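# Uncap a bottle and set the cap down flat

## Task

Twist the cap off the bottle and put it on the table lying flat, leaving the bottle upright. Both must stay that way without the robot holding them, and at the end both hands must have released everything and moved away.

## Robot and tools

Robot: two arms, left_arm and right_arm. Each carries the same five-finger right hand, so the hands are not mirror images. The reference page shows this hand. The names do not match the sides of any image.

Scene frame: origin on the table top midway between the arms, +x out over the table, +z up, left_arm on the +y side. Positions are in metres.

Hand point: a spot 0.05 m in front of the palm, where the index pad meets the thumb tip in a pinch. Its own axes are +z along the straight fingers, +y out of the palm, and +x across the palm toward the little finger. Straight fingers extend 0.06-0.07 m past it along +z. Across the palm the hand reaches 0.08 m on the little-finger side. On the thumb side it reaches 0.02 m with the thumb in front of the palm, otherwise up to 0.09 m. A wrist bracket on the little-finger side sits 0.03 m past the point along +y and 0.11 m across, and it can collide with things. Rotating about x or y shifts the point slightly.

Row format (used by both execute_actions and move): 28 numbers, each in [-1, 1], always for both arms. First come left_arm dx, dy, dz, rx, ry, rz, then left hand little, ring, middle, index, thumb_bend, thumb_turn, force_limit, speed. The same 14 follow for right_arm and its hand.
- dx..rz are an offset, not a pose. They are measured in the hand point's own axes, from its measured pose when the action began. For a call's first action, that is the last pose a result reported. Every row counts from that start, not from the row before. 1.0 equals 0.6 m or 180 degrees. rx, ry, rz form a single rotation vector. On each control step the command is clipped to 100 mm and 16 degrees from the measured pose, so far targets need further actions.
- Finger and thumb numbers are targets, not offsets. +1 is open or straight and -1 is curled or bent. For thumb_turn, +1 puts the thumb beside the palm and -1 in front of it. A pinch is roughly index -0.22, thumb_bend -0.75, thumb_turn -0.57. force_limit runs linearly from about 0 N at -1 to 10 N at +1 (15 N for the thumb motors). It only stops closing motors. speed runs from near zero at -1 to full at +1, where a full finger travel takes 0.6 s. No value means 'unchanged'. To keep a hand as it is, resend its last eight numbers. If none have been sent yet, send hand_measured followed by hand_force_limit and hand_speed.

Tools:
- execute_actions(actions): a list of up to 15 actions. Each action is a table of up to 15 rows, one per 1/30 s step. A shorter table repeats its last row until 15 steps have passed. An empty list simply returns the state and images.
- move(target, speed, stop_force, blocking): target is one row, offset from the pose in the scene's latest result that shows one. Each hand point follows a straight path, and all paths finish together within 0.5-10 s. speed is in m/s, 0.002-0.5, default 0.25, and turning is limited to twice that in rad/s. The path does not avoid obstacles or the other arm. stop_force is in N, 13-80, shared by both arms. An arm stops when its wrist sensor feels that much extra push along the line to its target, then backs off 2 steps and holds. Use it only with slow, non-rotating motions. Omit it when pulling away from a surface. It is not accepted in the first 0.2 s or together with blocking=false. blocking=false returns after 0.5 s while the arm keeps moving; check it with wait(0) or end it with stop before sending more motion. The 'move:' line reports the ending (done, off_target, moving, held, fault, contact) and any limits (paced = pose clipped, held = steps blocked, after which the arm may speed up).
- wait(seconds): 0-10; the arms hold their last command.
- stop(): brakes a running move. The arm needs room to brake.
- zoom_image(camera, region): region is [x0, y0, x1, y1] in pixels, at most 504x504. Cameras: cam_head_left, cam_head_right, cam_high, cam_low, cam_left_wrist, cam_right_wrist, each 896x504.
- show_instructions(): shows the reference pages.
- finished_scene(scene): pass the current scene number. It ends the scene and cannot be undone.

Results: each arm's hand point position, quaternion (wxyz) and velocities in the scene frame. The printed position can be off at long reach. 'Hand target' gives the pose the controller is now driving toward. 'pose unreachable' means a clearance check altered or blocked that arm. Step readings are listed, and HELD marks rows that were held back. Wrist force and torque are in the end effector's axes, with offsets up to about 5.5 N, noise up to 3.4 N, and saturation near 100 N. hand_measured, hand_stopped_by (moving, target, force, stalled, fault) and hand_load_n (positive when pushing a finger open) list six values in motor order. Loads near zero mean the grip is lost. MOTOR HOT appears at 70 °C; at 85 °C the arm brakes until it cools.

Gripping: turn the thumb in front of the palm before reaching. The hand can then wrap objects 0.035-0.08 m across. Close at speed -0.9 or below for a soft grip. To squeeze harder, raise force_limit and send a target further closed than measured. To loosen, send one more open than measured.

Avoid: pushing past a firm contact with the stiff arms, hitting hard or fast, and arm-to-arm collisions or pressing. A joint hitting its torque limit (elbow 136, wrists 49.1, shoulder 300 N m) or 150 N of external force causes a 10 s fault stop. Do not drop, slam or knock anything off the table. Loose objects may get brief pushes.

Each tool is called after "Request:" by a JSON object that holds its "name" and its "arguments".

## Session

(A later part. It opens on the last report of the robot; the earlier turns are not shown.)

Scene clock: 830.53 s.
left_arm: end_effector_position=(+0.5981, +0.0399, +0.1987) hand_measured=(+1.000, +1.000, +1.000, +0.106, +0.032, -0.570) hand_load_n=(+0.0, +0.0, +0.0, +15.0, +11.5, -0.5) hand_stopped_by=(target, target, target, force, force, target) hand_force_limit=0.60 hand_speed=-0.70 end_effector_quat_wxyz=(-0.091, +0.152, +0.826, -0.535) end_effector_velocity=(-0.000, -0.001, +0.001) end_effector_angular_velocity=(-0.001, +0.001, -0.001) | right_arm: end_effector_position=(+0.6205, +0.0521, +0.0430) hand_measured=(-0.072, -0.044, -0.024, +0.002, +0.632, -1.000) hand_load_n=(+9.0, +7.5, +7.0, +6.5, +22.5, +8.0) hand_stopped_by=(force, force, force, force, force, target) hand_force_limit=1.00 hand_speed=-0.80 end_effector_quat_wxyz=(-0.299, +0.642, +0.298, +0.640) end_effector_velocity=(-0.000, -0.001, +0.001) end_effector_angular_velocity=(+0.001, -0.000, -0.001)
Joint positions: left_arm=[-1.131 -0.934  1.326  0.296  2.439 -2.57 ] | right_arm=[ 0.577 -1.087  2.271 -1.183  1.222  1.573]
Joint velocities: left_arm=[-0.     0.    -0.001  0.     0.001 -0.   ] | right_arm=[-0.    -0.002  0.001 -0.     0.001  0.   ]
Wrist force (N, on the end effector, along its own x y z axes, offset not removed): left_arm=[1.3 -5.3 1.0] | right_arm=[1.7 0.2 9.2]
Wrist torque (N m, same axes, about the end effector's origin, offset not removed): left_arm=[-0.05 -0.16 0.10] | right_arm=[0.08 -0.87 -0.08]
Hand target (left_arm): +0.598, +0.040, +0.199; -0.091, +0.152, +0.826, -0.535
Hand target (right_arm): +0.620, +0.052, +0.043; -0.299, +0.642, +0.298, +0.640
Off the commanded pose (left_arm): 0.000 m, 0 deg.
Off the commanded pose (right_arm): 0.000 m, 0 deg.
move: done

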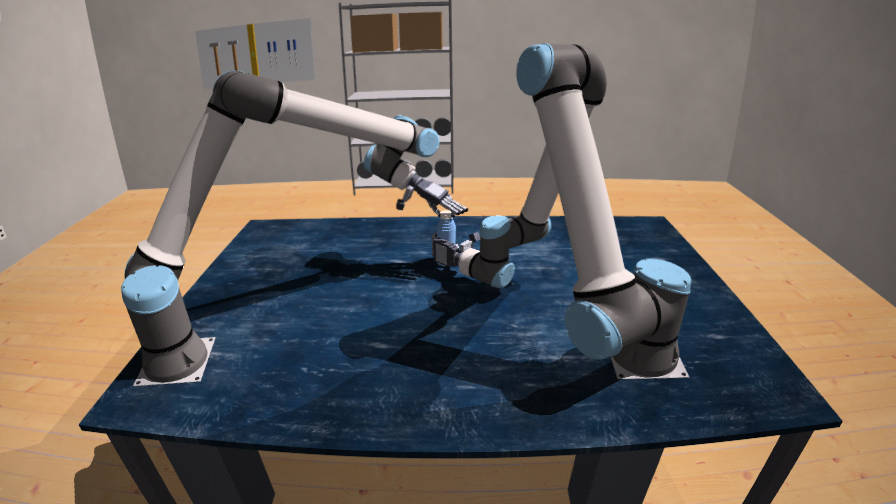

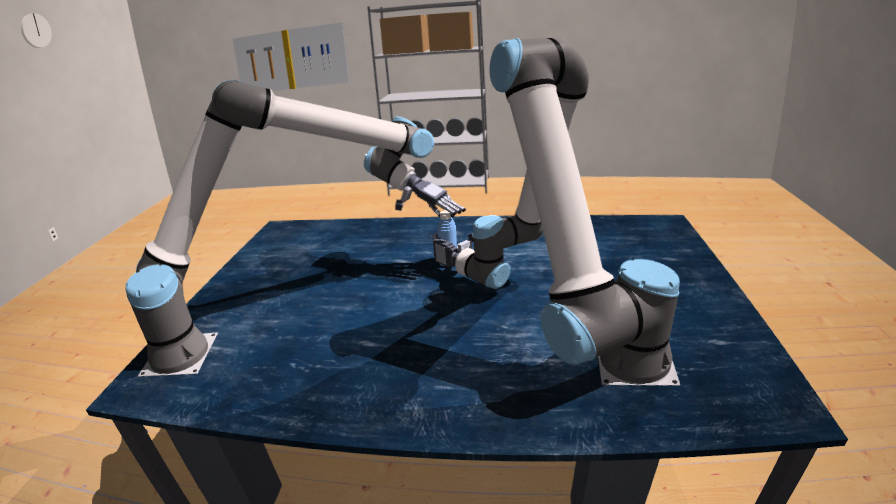

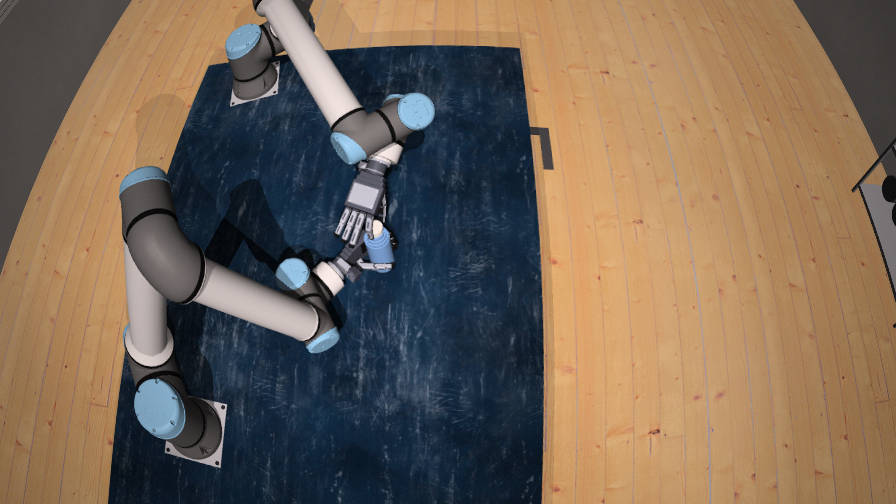

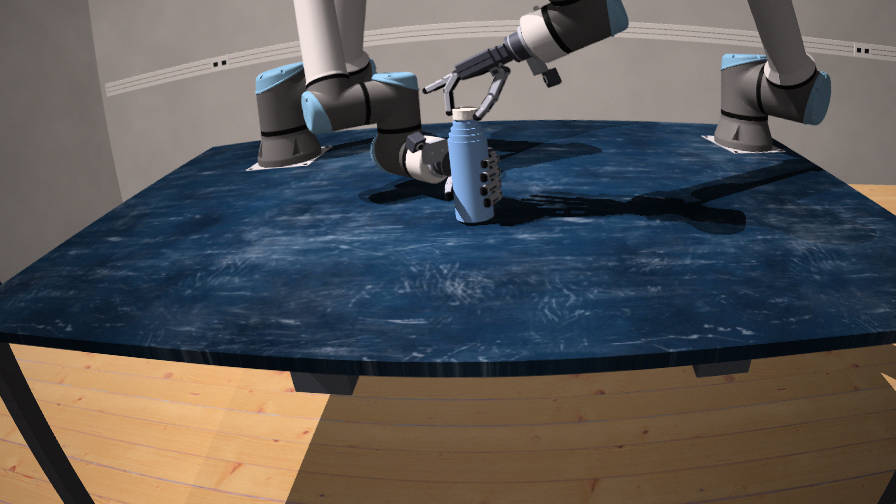

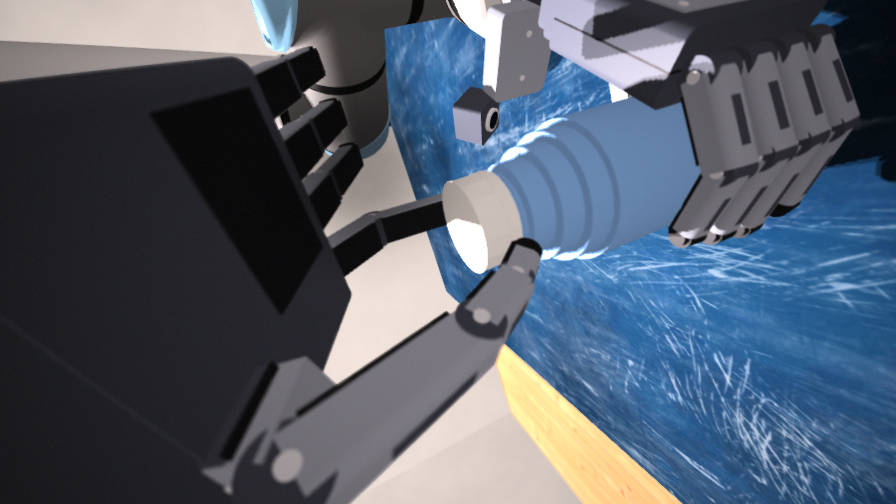

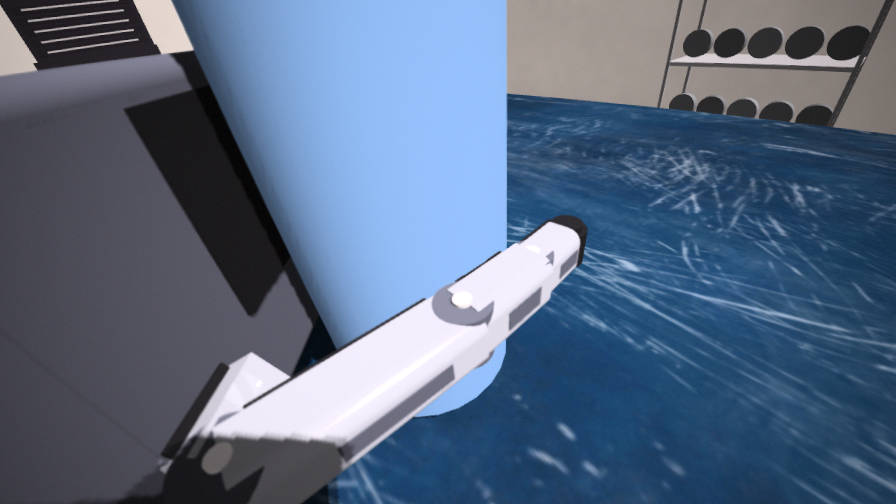

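Request:
{"name": "move", "arguments": {"target": [0.002,-0.0034,0.0033,0,-0.4278,-0.1998,1,1,1,-0.5,-0.5,-0.57,0.6,-0.7,0,0,0,0,0,0,-1,-1,-1,-1,0.0,-1,1,-0.8], "speed": 0.35}}

Request:
{"name": "move", "arguments": {"target": [0,-0.0045,-0.0021,0,0,0,1,1,1,-0.5,-0.5,-0.57,0.6,-0.7,0,0,0,0,0,0,-1,-1,-1,-1,0.0,-1,1,-0.8], "speed": 0.005}}

Request:
{"name": "zoom_image", "arguments": {"camera": "cam_low", "region": [400,40,540,160]}}

Scene clock: 839.80 s.
left_arm: end_effector_position=(+0.5956, +0.0377, +0.2000) hand_measured=(+1.000, +1.000, +1.000, +0.106, +0.034, -0.570) hand_load_n=(+0.0, +0.0, +0.0, +10.5, +14.5, -0.5) hand_stopped_by=(target, target, target, force, force, target) hand_force_limit=0.60 hand_speed=-0.70 end_effector_quat_wxyz=(+0.284, -0.452, +0.708, -0.463) end_effector_velocity=(+0.001, +0.001, -0.002) end_effector_angular_velocity=(+0.004, +0.004, +0.014) | right_arm: end_effector_position=(+0.6205, +0.0521, +0.0430) hand_measured=(-0.072, -0.044, -0.024, +0.002, +0.632, -1.000) hand_load_n=(+6.0, +5.5, +7.0, +7.5, +22.0, +11.0) hand_stopped_by=(force, force, force, force, force, target) hand_force_limit=1.00 hand_speed=-0.80 end_effector_quat_wxyz=(-0.299, +0.642, +0.298, +0.640) end_effector_velocity=(-0.001, -0.001, +0.001) end_effector_angular_velocity=(+0.001, -0.000, -0.001)
Joint positions: left_arm=[-1.508 -1.019  1.45   0.17   0.811 -3.6  ] | right_arm=[ 0.577 -1.087  2.271 -1.183  1.222  1.573]
Joint velocities: left_arm=[-0.     0.006 -0.008  0.016 -0.01  -0.015] | right_arm=[ 0.    -0.002  0.002 -0.     0.001  0.001]
Wrist force (N, on the end effector, along its own x y z axes, offset not removed): left_arm=[1.4 -1.2 -1.0] | right_arm=[6.2 4.9 2.6]
Wrist torque (N m, same axes, about the end effector's origin, offset not removed): left_arm=[-0.50 -0.33 -0.06] | right_arm=[0.23 -1.23 0.96]
Hand target (left_arm): +0.596, +0.038, +0.200; +0.285, -0.452, +0.708, -0.462
Hand target (right_arm): +0.620, +0.052, +0.043; -0.299, +0.642, +0.298, +0.640
Off the commanded pose (left_arm): 0.001 m, 0 deg.
Off the commanded pose (right_arm): 0.000 m, 0 deg.
move: done

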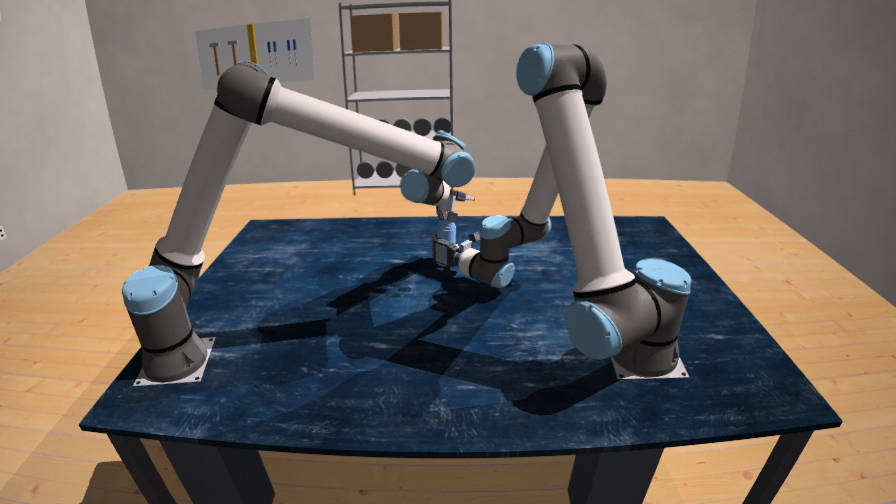

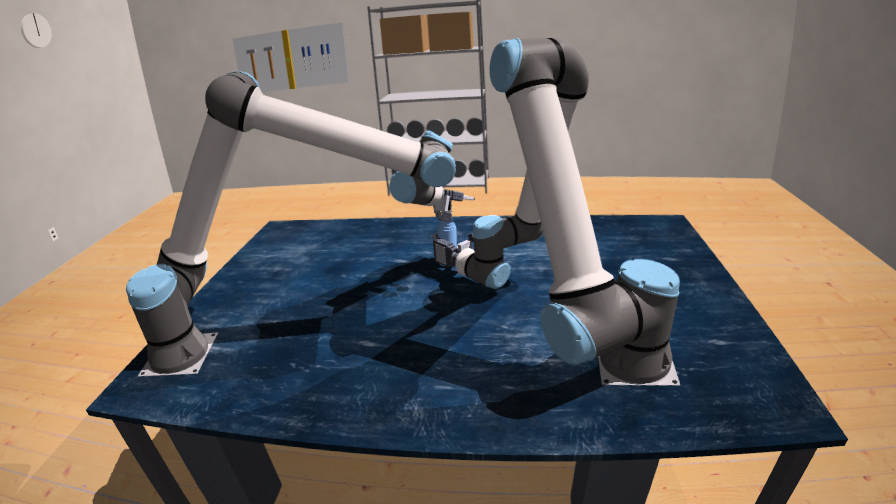

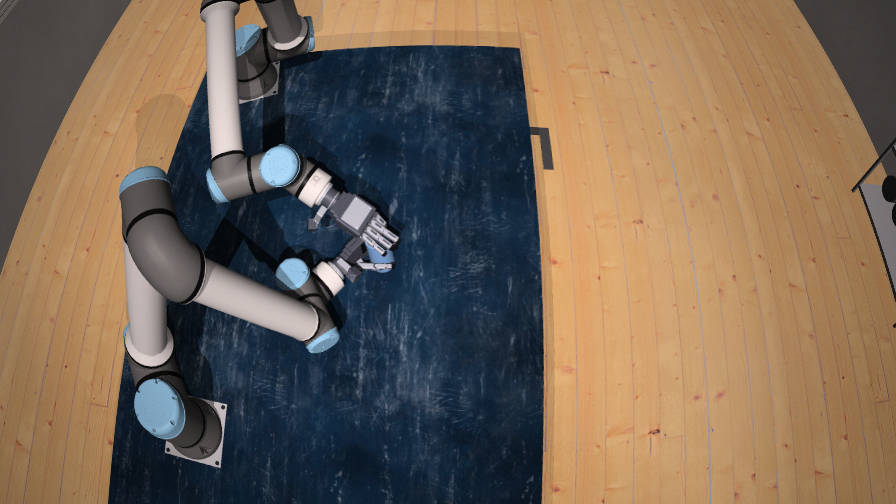

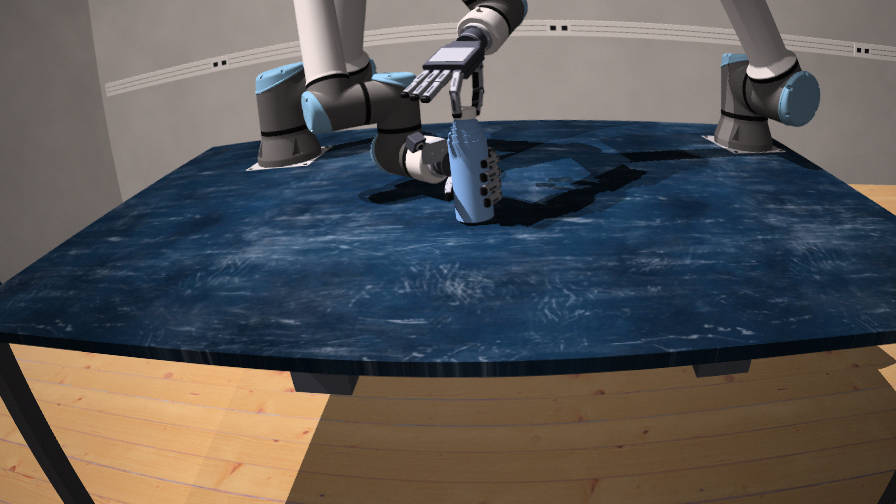

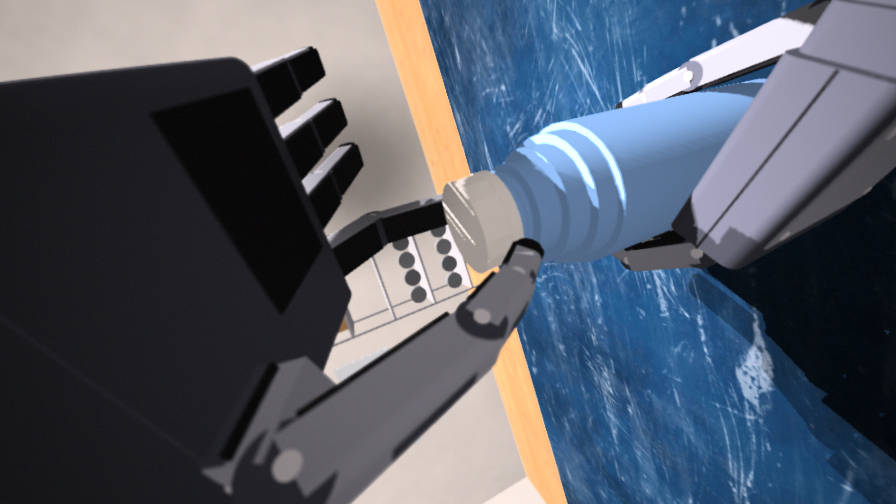

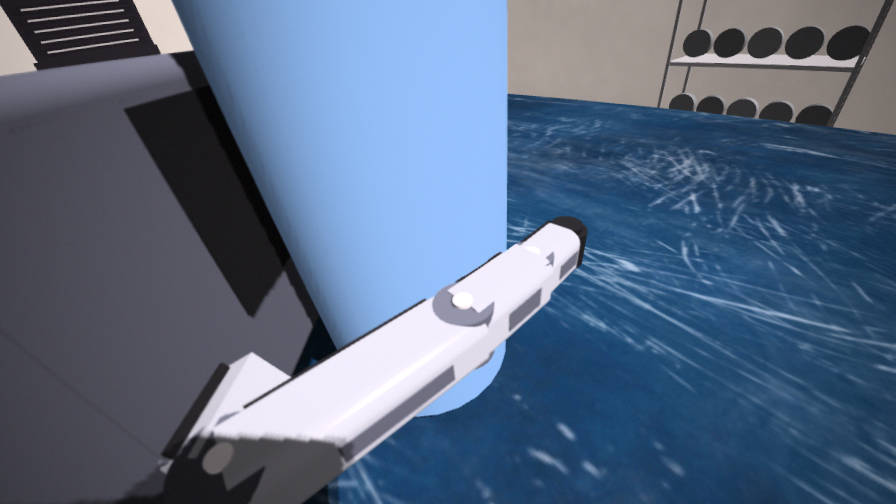

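Scene clock: 840.60 s.
left_arm: end_effector_position=(+0.5955, +0.0378, +0.2029) hand_measured=(+1.000, +1.000, +1.000, +0.106, +0.034, -0.570) hand_load_n=(+0.0, +0.0, +0.0, +10.5, +14.5, -1.0) hand_stopped_by=(target, target, target, force, force, target) hand_force_limit=0.60 hand_speed=-0.70 end_effector_quat_wxyz=(+0.284, -0.452, +0.708, -0.463) end_effector_velocity=(-0.000, -0.001, +0.001) end_effector_angular_velocity=(-0.001, -0.000, -0.000) | right_arm: end_effector_position=(+0.6205, +0.0521, +0.0430) hand_measured=(-0.072, -0.044, -0.024, +0.002, +0.632, -1.000) hand_load_n=(+6.5, +6.0, +7.0, +7.5, +22.0, +10.5) hand_stopped_by=(force, force, force, force, force, target) hand_force_limit=1.00 hand_speed=-0.80 end_effector_quat_wxyz=(-0.299, +0.642, +0.298, +0.640) end_effector_velocity=(+0.001, +0.000, +0.001) end_effector_angular_velocity=(+0.000, -0.001, -0.001)
Joint positions: left_arm=[-1.508 -1.021  1.447  0.174  0.811 -3.6  ] | right_arm=[ 0.577 -1.087  2.271 -1.183  1.222  1.573]
Joint velocities: left_arm=[-0.    -0.001 -0.001  0.     0.     0.   ] | right_arm=[ 0.    -0.    -0.001  0.     0.001 -0.001]
Wrist force (N, on the end effector, along its own x y z axes, offset not removed): left_arm=[-2.1 2.0 -6.8] | right_arm=[4.9 6.1 -1.5]
Wrist torque (N m, same axes, about the end effector's origin, offset not removed): left_arm=[0.33 0.37 0.05] | right_arm=[0.83 -0.84 0.52]
Hand target (left_arm): +0.596, +0.038, +0.203; +0.284, -0.452, +0.708, -0.463
Hand target (right_arm): +0.620, +0.052, +0.043; -0.299, +0.642, +0.298, +0.640
Off the commanded pose (left_arm): 0.000 m, 0 deg.
Off the commanded pose (right_arm): 0.000 m, 0 deg.
move: done

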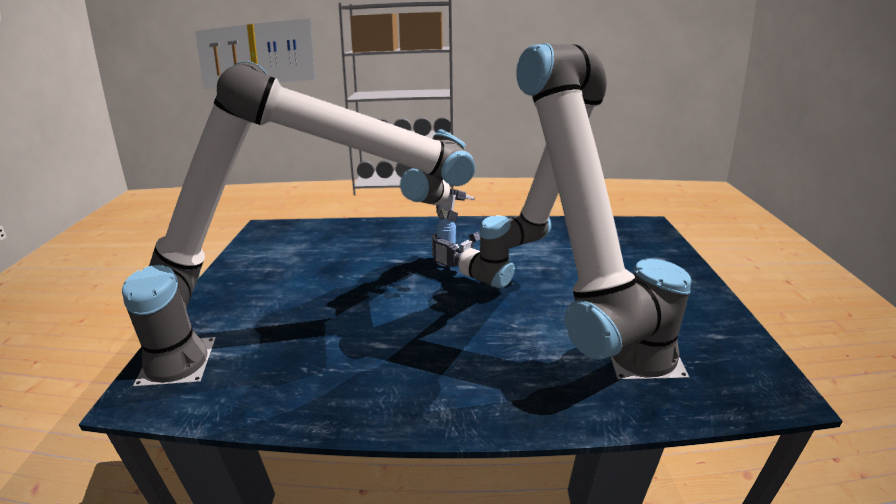

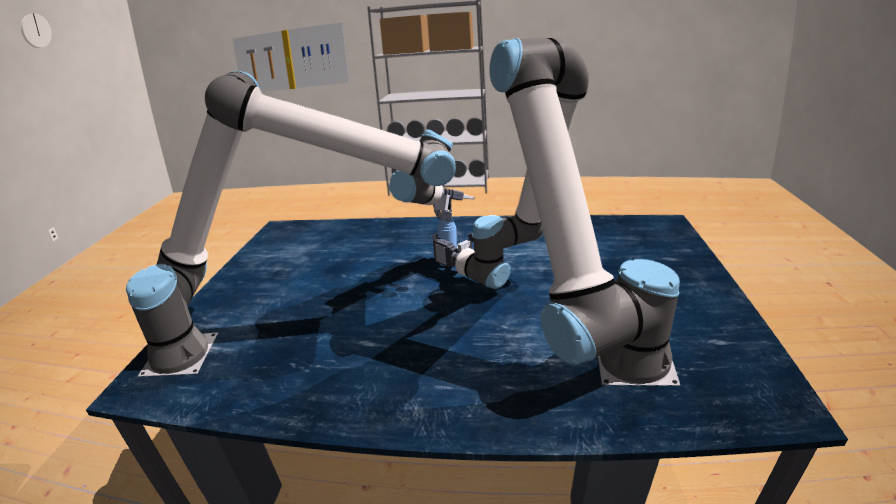

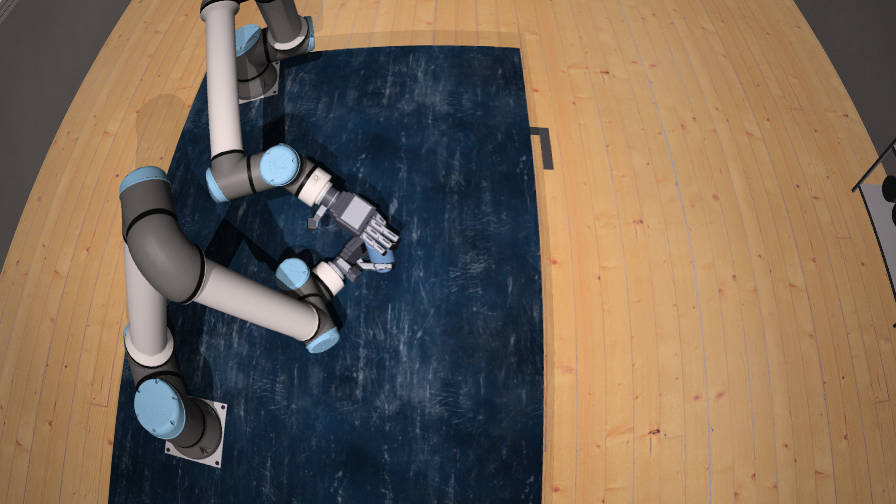

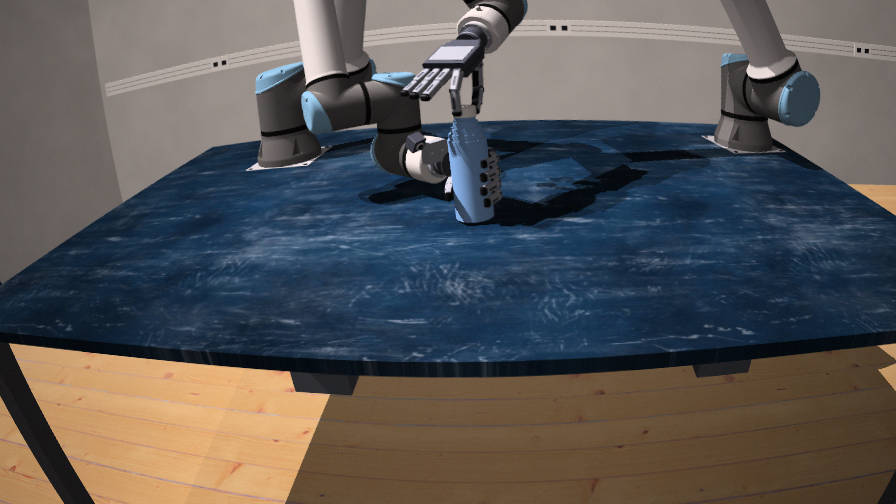

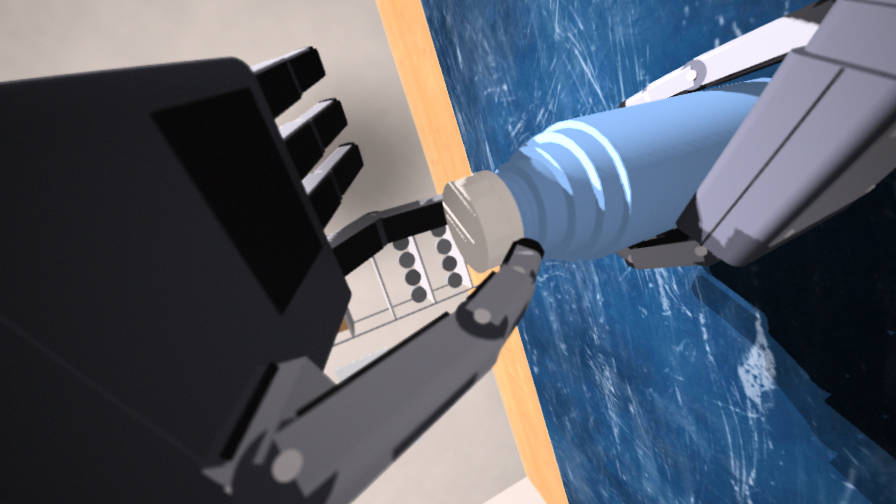

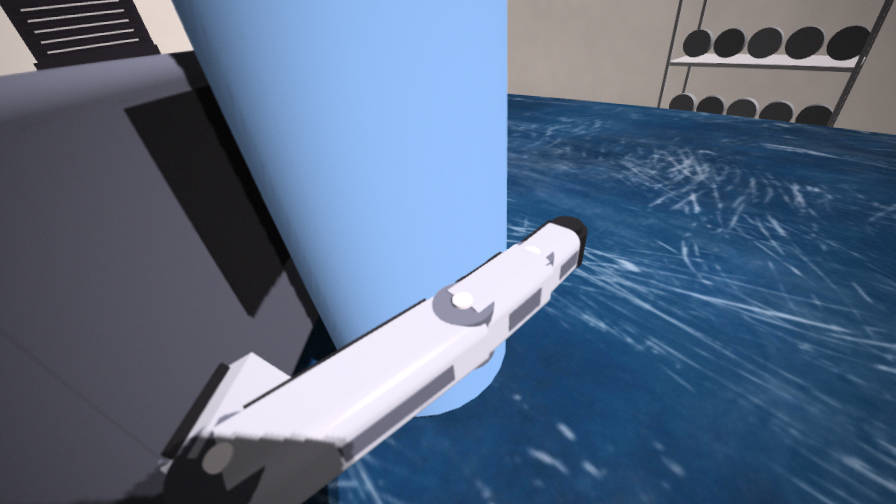

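Region (400, 40, 540, 160) of cam_low's 896x504 image, scaled by 3.600, with more detail than that image has; it fills the top 432 rows of this view, and the rest is white.

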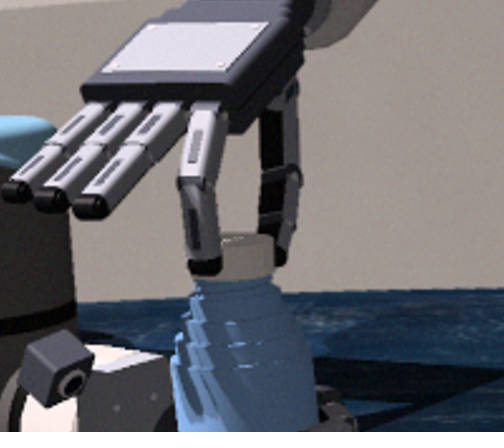

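Request:
{"name": "move", "arguments": {"target": [0,-0.0604,-0.0282,0,0,0,1,1,1,-0.5,-0.5,-0.57,0.6,-0.7,0,0,0,0,0,0,-1,-1,-1,-1,0.0,-1,1,-0.8], "speed": 0.03}}

Request:
{"name": "zoom_image", "arguments": {"camera": "cam_low", "region": [380,0,560,160]}}

Scene clock: 847.73 s.
left_arm: end_effector_position=(+0.5954, +0.0385, +0.2426) hand_measured=(+1.000, +1.000, +1.000, +0.106, +0.034, -0.570) hand_load_n=(+0.0, +0.0, +0.0, +13.0, +13.0, -1.0) hand_stopped_by=(target, target, target, force, force, target) hand_force_limit=0.60 hand_speed=-0.70 end_effector_quat_wxyz=(+0.284, -0.452, +0.708, -0.463) end_effector_velocity=(+0.000, +0.000, +0.001) end_effector_angular_velocity=(-0.000, +0.001, +0.001) | right_arm: end_effector_position=(+0.6205, +0.0521, +0.0430) hand_measured=(-0.072, -0.044, -0.024, +0.002, +0.632, -1.000) hand_load_n=(+6.5, +5.5, +7.0, +7.5, +22.5, +10.0) hand_stopped_by=(force, force, force, force, force, target) hand_force_limit=1.00 hand_speed=-0.80 end_effector_quat_wxyz=(-0.299, +0.642, +0.298, +0.640) end_effector_velocity=(-0.000, +0.000, -0.001) end_effector_angular_velocity=(-0.000, +0.002, +0.001)
Joint positions: left_arm=[-1.508 -1.047  1.414  0.234  0.811 -3.6  ] | right_arm=[ 0.577 -1.087  2.271 -1.183  1.222  1.573]
Joint velocities: left_arm=[ 0.001 -0.001 -0.002  0.003  0.    -0.001] | right_arm=[-0.     0.002 -0.     0.    -0.001  0.001]
Wrist force (N, on the end effector, along its own x y z axes, offset not removed): left_arm=[-3.0 8.9 -4.0] | right_arm=[1.0 -0.4 2.4]
Wrist torque (N m, same axes, about the end effector's origin, offset not removed): left_arm=[1.76 0.69 0.46] | right_arm=[-0.03 -0.32 -0.05]
Hand target (left_arm): +0.595, +0.038, +0.243; +0.284, -0.452, +0.708, -0.463
Hand target (right_arm): +0.620, +0.052, +0.043; -0.299, +0.642, +0.298, +0.640
Off the commanded pose (left_arm): 0.000 m, 0 deg.
Off the commanded pose (right_arm): 0.000 m, 0 deg.
move: done

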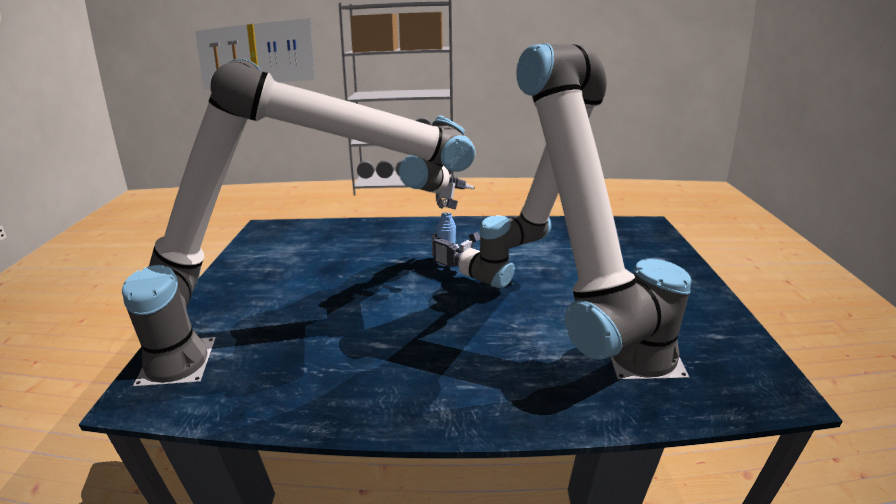

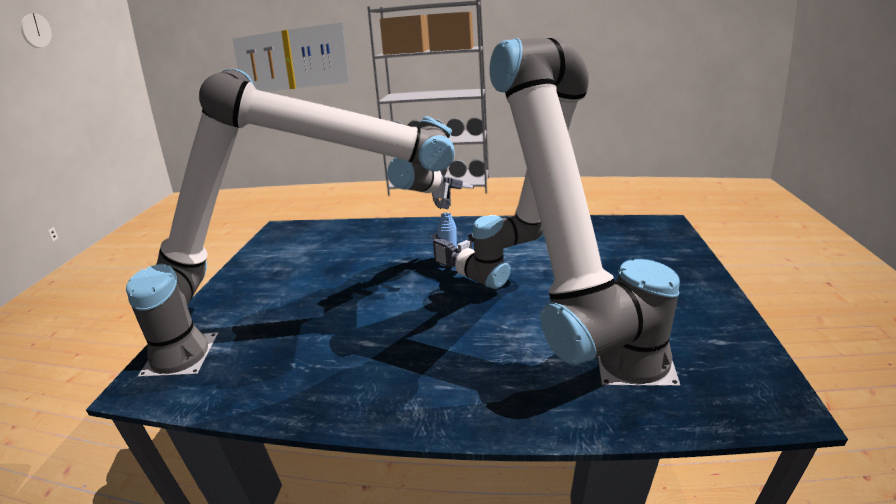

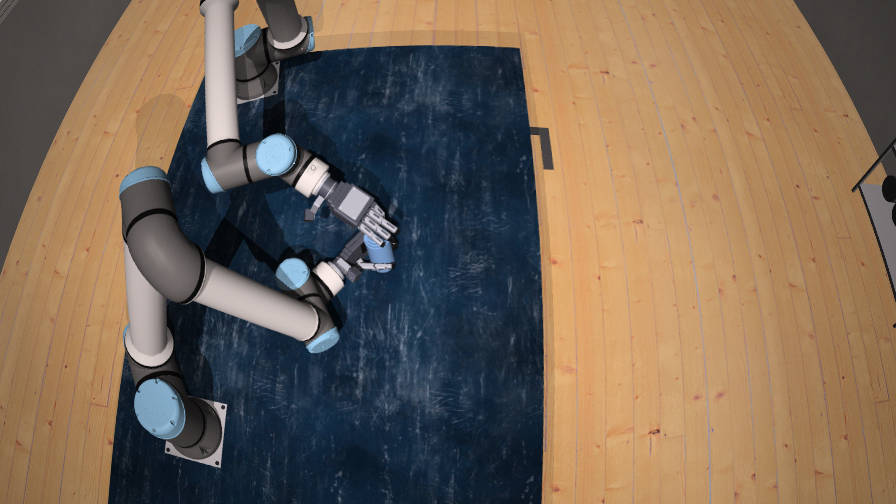

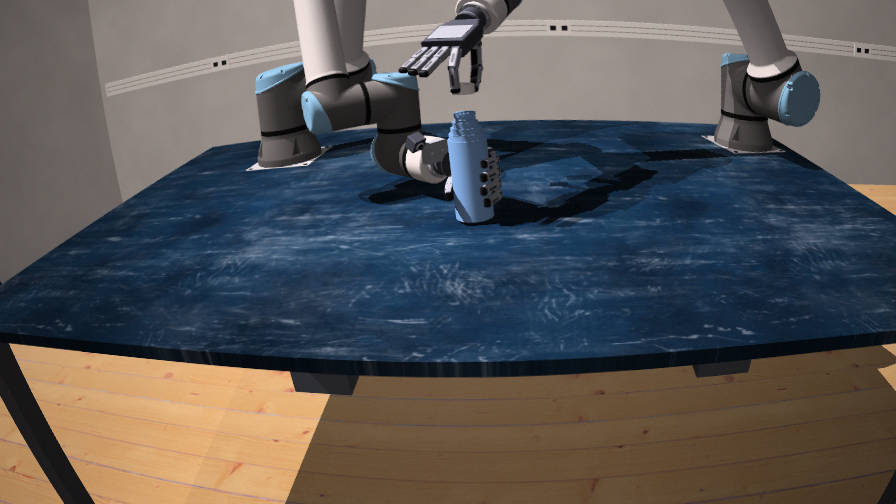

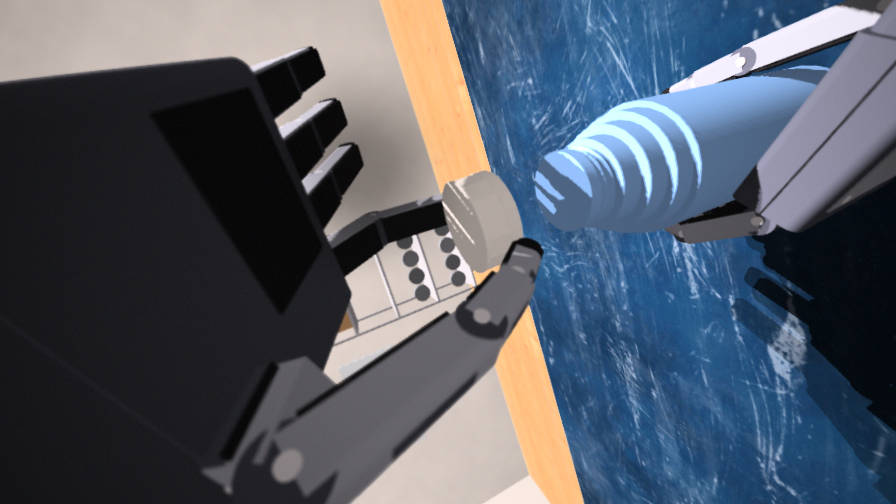

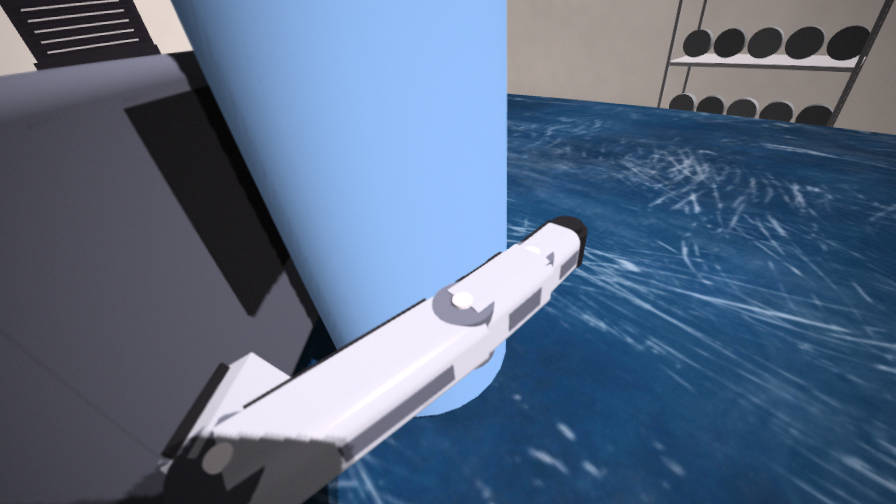

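Region (380, 0, 560, 160) of cam_low's 896x504 image, scaled by 2.800, with more detail than that image has.

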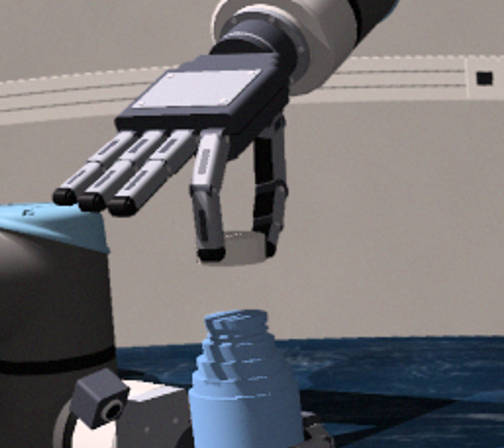

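Request:
{"name": "move", "arguments": {"target": [-0.151,0.0298,-0.0639,0,0,0,1,1,1,-0.5,-0.5,-0.57,0.6,-0.7,0,0,0,0,0,0,0.7,0.7,0.7,0.7,1,-1,1,-0.5], "speed": 0.1}}

Scene clock: 857.70 s.
left_arm: end_effector_position=(+0.5964, +0.1382, +0.2410) hand_measured=(+1.000, +1.000, +1.000, +0.106, +0.034, -0.570) hand_load_n=(+0.0, +0.0, +0.0, +13.0, +13.0, -1.0) hand_stopped_by=(target, target, target, force, force, target) hand_force_limit=0.60 hand_speed=-0.70 end_effector_quat_wxyz=(+0.284, -0.452, +0.708, -0.463) end_effector_velocity=(-0.000, +0.002, -0.000) end_effector_angular_velocity=(-0.000, -0.001, +0.000) | right_arm: end_effector_position=(+0.6205, +0.0521, +0.0430) hand_measured=(+0.700, +0.700, +0.700, +0.700, +1.000, -1.000) hand_load_n=(+0.0, +0.0, +0.0, +0.0, +0.0, +0.0) hand_stopped_by=(target, target, target, target, target, target) hand_force_limit=1.00 hand_speed=-0.50 end_effector_quat_wxyz=(-0.299, +0.642, +0.298, +0.640) end_effector_velocity=(+0.001, +0.001, +0.002) end_effector_angular_velocity=(+0.001, -0.003, +0.001)
Joint positions: left_arm=[-1.469 -1.183  1.621  0.144  0.844 -3.57 ] | right_arm=[ 0.577 -1.087  2.271 -1.183  1.222  1.573]
Joint velocities: left_arm=[ 0.001 -0.003  0.005 -0.003  0.     0.001] | right_arm=[ 0.    -0.001 -0.002 -0.    -0.001 -0.001]
Wrist force (N, on the end effector, along its own x y z axes, offset not removed): left_arm=[-3.1 1.1 3.3] | right_arm=[-1.4 -1.6 -5.5]
Wrist torque (N m, same axes, about the end effector's origin, offset not removed): left_arm=[0.10 0.25 -0.16] | right_arm=[0.06 0.31 -0.19]
Hand target (left_arm): +0.596, +0.138, +0.241; +0.284, -0.452, +0.708, -0.463
Hand target (right_arm): +0.620, +0.052, +0.043; -0.299, +0.642, +0.298, +0.640
Off the commanded pose (left_arm): 0.000 m, 0 deg.
Off the commanded pose (right_arm): 0.000 m, 0 deg.
move: done

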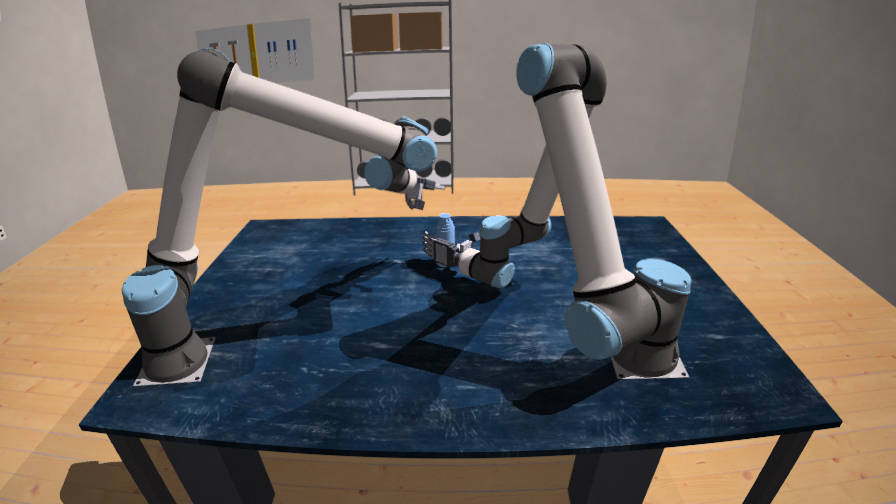

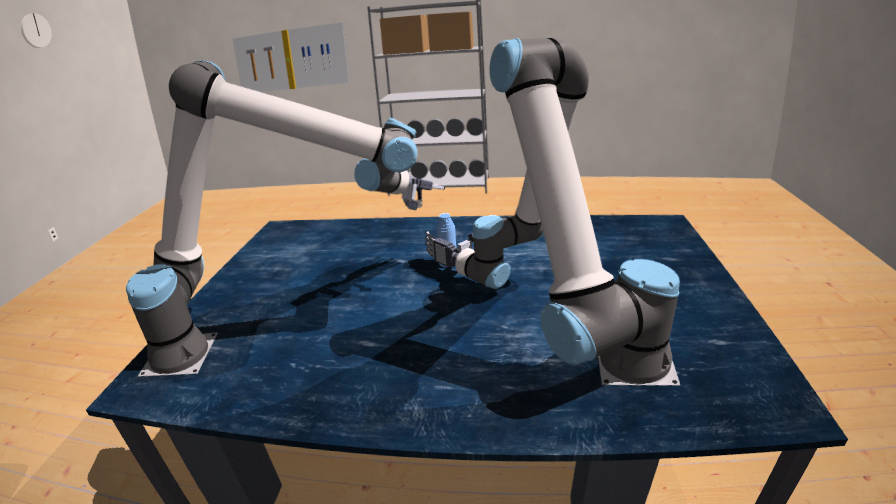

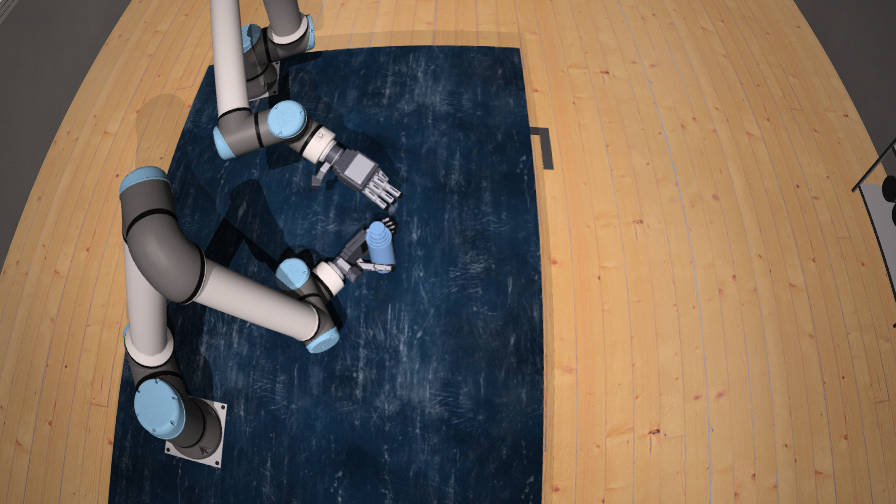

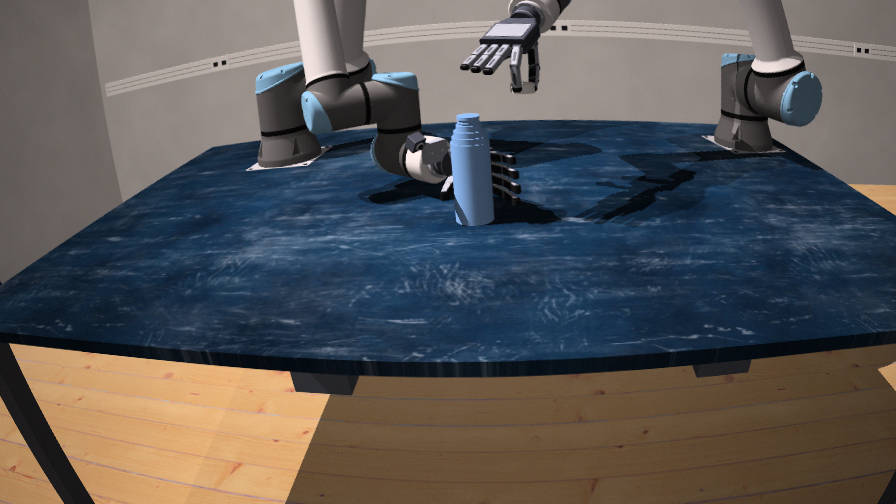

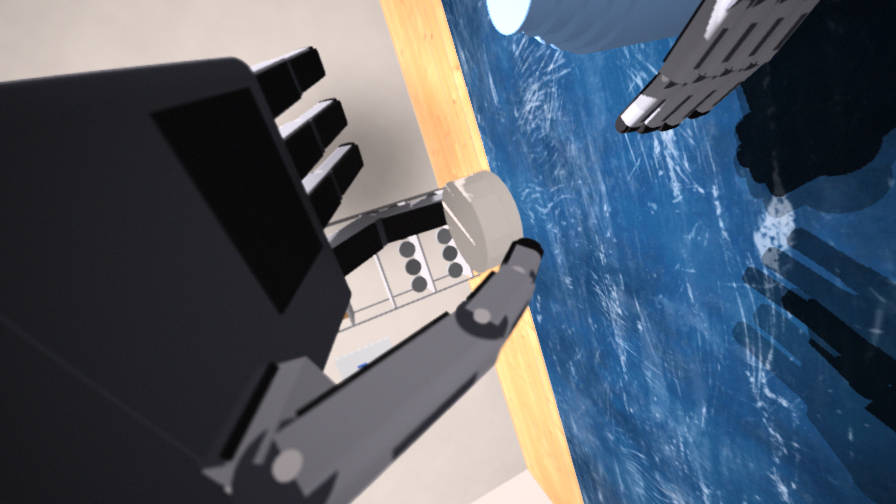

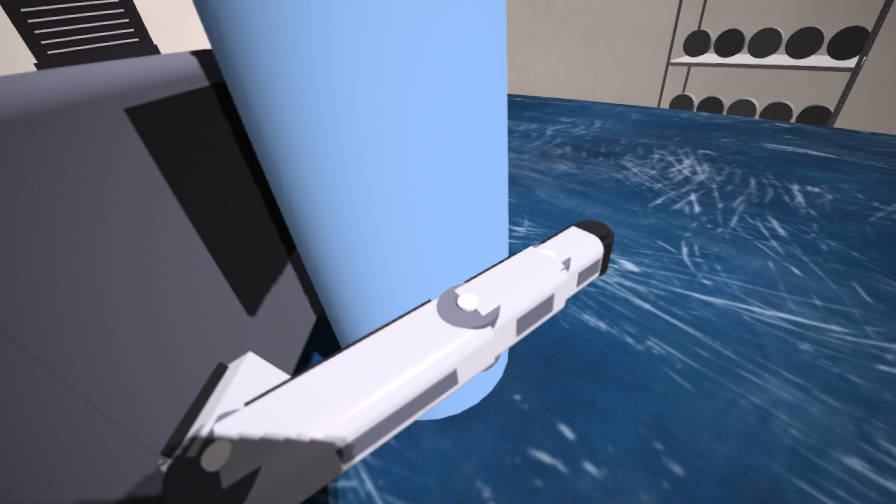

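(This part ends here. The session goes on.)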